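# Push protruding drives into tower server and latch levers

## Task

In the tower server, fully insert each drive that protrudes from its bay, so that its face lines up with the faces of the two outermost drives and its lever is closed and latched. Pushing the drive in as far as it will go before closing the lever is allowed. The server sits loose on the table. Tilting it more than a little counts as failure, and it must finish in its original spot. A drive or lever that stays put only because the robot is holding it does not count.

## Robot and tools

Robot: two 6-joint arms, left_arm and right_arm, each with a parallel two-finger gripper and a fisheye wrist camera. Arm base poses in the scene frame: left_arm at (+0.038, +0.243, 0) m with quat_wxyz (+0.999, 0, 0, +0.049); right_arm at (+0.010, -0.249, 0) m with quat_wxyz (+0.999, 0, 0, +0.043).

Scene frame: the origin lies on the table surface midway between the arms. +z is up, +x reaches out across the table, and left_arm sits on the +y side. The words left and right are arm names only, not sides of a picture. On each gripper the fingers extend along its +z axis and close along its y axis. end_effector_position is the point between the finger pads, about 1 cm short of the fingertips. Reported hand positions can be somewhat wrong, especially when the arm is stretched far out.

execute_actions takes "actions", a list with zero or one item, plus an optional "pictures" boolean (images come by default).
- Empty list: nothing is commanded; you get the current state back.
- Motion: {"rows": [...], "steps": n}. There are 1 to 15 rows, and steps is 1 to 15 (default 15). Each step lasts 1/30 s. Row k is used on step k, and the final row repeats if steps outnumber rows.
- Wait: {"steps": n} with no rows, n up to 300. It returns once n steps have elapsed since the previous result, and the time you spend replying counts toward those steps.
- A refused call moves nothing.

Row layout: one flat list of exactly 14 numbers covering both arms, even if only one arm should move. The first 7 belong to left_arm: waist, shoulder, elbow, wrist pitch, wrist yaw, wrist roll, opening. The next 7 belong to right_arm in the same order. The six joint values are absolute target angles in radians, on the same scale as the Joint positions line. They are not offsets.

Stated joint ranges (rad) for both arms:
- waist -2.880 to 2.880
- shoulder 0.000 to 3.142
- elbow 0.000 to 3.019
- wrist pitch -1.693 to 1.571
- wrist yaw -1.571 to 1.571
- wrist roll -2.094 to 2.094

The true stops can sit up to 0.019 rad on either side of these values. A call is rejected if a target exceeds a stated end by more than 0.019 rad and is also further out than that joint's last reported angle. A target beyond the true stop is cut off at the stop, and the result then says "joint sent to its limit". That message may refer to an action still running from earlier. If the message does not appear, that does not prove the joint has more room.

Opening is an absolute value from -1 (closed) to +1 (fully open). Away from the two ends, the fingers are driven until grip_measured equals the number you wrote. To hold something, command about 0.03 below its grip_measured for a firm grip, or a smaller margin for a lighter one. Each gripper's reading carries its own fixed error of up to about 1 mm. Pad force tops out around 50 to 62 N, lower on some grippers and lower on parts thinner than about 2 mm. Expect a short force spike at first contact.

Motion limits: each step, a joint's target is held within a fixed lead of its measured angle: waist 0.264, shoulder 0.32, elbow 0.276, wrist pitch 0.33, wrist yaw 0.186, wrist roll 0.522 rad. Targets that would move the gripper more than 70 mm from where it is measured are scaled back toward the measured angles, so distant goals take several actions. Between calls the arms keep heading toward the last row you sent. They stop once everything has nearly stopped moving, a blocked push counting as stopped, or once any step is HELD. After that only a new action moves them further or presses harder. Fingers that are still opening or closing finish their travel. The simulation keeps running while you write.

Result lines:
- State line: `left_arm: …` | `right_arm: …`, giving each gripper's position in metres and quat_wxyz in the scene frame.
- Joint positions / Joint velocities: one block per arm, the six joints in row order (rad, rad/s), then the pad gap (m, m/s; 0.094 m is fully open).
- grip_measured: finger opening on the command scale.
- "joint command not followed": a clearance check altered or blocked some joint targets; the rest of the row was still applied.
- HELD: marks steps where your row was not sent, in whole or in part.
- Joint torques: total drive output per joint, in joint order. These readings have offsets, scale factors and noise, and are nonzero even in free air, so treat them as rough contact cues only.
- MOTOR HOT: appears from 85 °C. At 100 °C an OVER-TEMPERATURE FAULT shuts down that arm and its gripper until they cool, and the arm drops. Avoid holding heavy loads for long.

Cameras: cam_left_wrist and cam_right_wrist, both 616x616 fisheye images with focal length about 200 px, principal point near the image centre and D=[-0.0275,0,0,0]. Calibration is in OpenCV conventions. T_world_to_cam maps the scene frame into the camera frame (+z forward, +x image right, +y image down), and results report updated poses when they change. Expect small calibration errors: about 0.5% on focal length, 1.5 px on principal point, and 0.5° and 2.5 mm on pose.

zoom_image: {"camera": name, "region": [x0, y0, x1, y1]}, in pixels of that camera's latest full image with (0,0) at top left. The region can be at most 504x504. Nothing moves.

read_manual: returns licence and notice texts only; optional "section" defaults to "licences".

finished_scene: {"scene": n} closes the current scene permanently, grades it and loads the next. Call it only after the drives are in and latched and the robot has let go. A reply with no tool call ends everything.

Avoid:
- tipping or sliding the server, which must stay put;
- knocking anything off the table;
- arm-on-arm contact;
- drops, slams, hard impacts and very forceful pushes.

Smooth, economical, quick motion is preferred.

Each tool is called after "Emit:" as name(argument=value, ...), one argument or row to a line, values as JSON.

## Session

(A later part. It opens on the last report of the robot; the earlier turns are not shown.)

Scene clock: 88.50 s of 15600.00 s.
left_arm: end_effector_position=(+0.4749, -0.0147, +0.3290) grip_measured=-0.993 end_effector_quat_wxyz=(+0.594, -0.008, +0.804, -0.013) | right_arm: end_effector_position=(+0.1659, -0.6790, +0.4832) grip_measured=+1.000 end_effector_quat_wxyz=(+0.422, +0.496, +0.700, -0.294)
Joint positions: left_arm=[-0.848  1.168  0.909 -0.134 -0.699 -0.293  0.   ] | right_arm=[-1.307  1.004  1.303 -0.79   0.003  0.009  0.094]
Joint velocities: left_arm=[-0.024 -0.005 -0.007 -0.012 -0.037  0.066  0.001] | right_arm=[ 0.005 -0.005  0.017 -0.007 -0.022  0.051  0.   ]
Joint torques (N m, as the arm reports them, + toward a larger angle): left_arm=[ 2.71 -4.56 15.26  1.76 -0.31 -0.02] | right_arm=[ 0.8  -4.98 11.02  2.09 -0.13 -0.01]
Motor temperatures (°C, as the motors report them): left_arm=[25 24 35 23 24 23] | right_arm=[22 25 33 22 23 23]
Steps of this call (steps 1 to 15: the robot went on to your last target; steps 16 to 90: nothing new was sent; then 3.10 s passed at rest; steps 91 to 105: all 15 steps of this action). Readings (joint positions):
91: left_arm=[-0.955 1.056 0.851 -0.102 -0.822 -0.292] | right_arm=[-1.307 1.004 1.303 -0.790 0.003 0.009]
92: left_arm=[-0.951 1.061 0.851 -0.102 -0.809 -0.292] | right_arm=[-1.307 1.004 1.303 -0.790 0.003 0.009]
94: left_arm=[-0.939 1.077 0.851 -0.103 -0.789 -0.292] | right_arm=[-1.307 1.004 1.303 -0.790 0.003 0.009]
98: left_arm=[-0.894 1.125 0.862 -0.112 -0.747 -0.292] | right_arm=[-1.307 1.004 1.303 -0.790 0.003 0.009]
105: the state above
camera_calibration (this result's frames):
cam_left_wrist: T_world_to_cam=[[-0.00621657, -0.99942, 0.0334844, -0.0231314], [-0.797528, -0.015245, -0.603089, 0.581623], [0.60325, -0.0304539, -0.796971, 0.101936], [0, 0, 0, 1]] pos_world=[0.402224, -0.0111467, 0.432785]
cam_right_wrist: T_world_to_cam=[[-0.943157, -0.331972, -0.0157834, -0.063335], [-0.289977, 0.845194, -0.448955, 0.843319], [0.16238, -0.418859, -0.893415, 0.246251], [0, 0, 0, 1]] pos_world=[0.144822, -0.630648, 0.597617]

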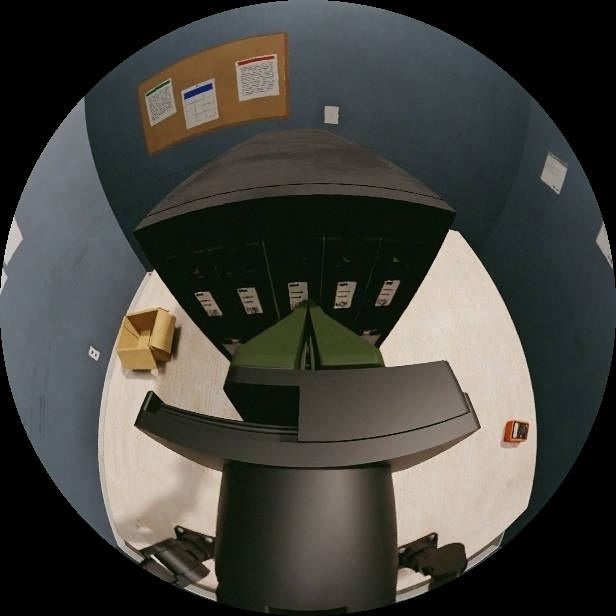

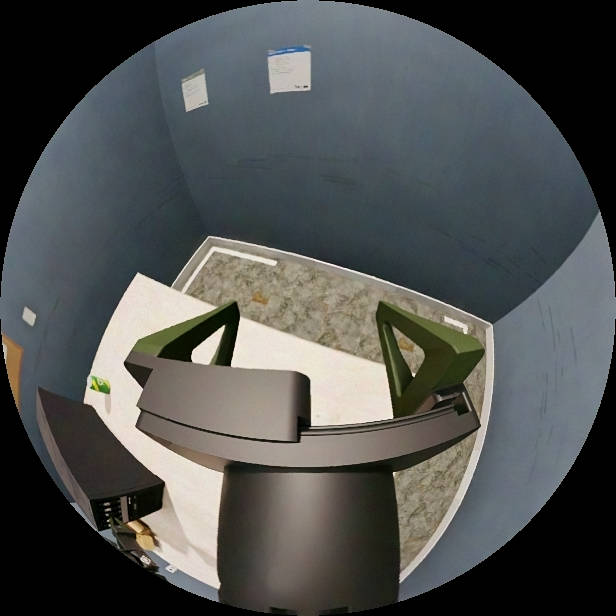

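Pressed firm on the label. Back off and inspect.

Emit:
execute_actions(
  actions=[
    {"rows":[[-1.02,0.98,0.78,-0.05,-0.9,-0.25,-1,-1.3,1.0,1.3,-0.8,0,0,1]]},
  ],
)

Emit:
zoom_image(
  camera="cam_left_wrist",
  region=[200,140,420,340],
)

Scene clock: 90.43 s of 15600.00 s.
left_arm: end_effector_position=(+0.3922, -0.0068, +0.3531) grip_measured=-0.993 end_effector_quat_wxyz=(+0.643, -0.012, +0.765, -0.016) | right_arm: end_effector_position=(+0.1659, -0.6790, +0.4832) grip_measured=+1.000 end_effector_quat_wxyz=(+0.422, +0.496, +0.700, -0.294)
Joint positions: left_arm=[-1.025  0.971  0.764 -0.072 -0.899 -0.261  0.   ] | right_arm=[-1.307  1.004  1.303 -0.79   0.003  0.009  0.094]
Joint velocities: left_arm=[-0.005  0.122  0.012 -0.007 -0.051  0.007  0.001] | right_arm=[-0.015  0.005 -0.007 -0.007 -0.022 -0.051  0.   ]
Joint torques (N m, as the arm reports them, + toward a larger angle): left_arm=[-0.08 -2.16  9.14  2.47 -0.31  0.12] | right_arm=[ 0.81 -4.97 11.01  2.1  -0.13 -0.01]
Motor temperatures (°C, as the motors report them): left_arm=[25 24 36 23 24 23] | right_arm=[22 25 33 22 23 23]
Steps of this call (steps 1 to 15: the robot went on to your last target; steps 16 to 43: nothing new was sent; steps 44 to 58: all 15 steps of this action). Readings (joint positions):
44: left_arm=[-0.864 1.158 0.895 -0.125 -0.768 -0.288] | right_arm=[-1.307 1.004 1.303 -0.790 0.003 0.009]
45: left_arm=[-0.893 1.134 0.863 -0.105 -0.838 -0.284] | right_arm=[-1.307 1.004 1.303 -0.790 0.003 0.009]
47: left_arm=[-0.972 1.057 0.794 -0.093 -0.887 -0.276] | right_arm=[-1.307 1.004 1.303 -0.790 0.003 0.009]
51: left_arm=[-1.041 0.963 0.764 -0.080 -0.896 -0.266] | right_arm=[-1.307 1.004 1.303 -0.790 0.003 0.009]
58: the state above
camera_calibration (this result's frames):
cam_left_wrist: T_world_to_cam=[[-0.00618588, -0.999061, 0.0428753, -0.0198558], [-0.71598, -0.0255071, -0.697655, 0.5317], [0.698094, -0.0350134, -0.71515, 0.10511], [0, 0, 0, 1]] pos_world=[0.307187, -0.00259476, 0.446964]
cam_right_wrist: T_world_to_cam=[[-0.943157, -0.331972, -0.0157834, -0.063335], [-0.289977, 0.845194, -0.448955, 0.843319], [0.16238, -0.418859, -0.893415, 0.246251], [0, 0, 0, 1]] pos_world=[0.144822, -0.630648, 0.597617]

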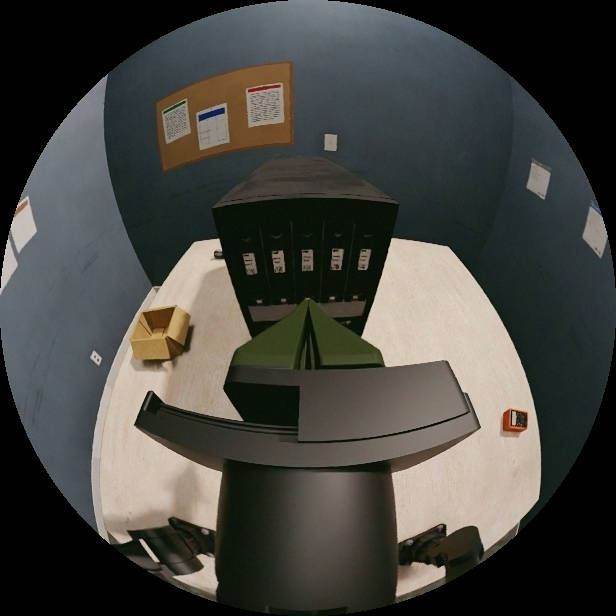

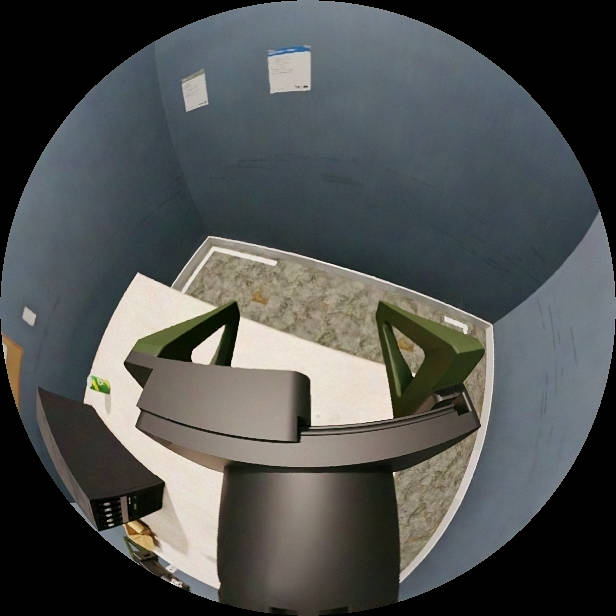

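Region (200, 140, 420, 340) of cam_left_wrist's 616x616 image, scaled by 2.291, with more detail than that image has; it fills the top 458 rows of this view, and the rest is white.

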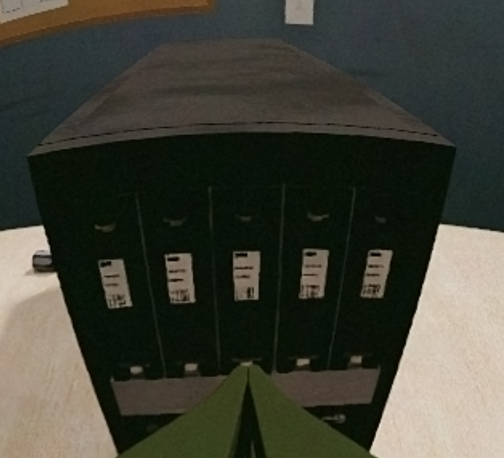

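All flush.

Emit:
finished_scene(
  scene=1,
)

The scene is finished: the task was done.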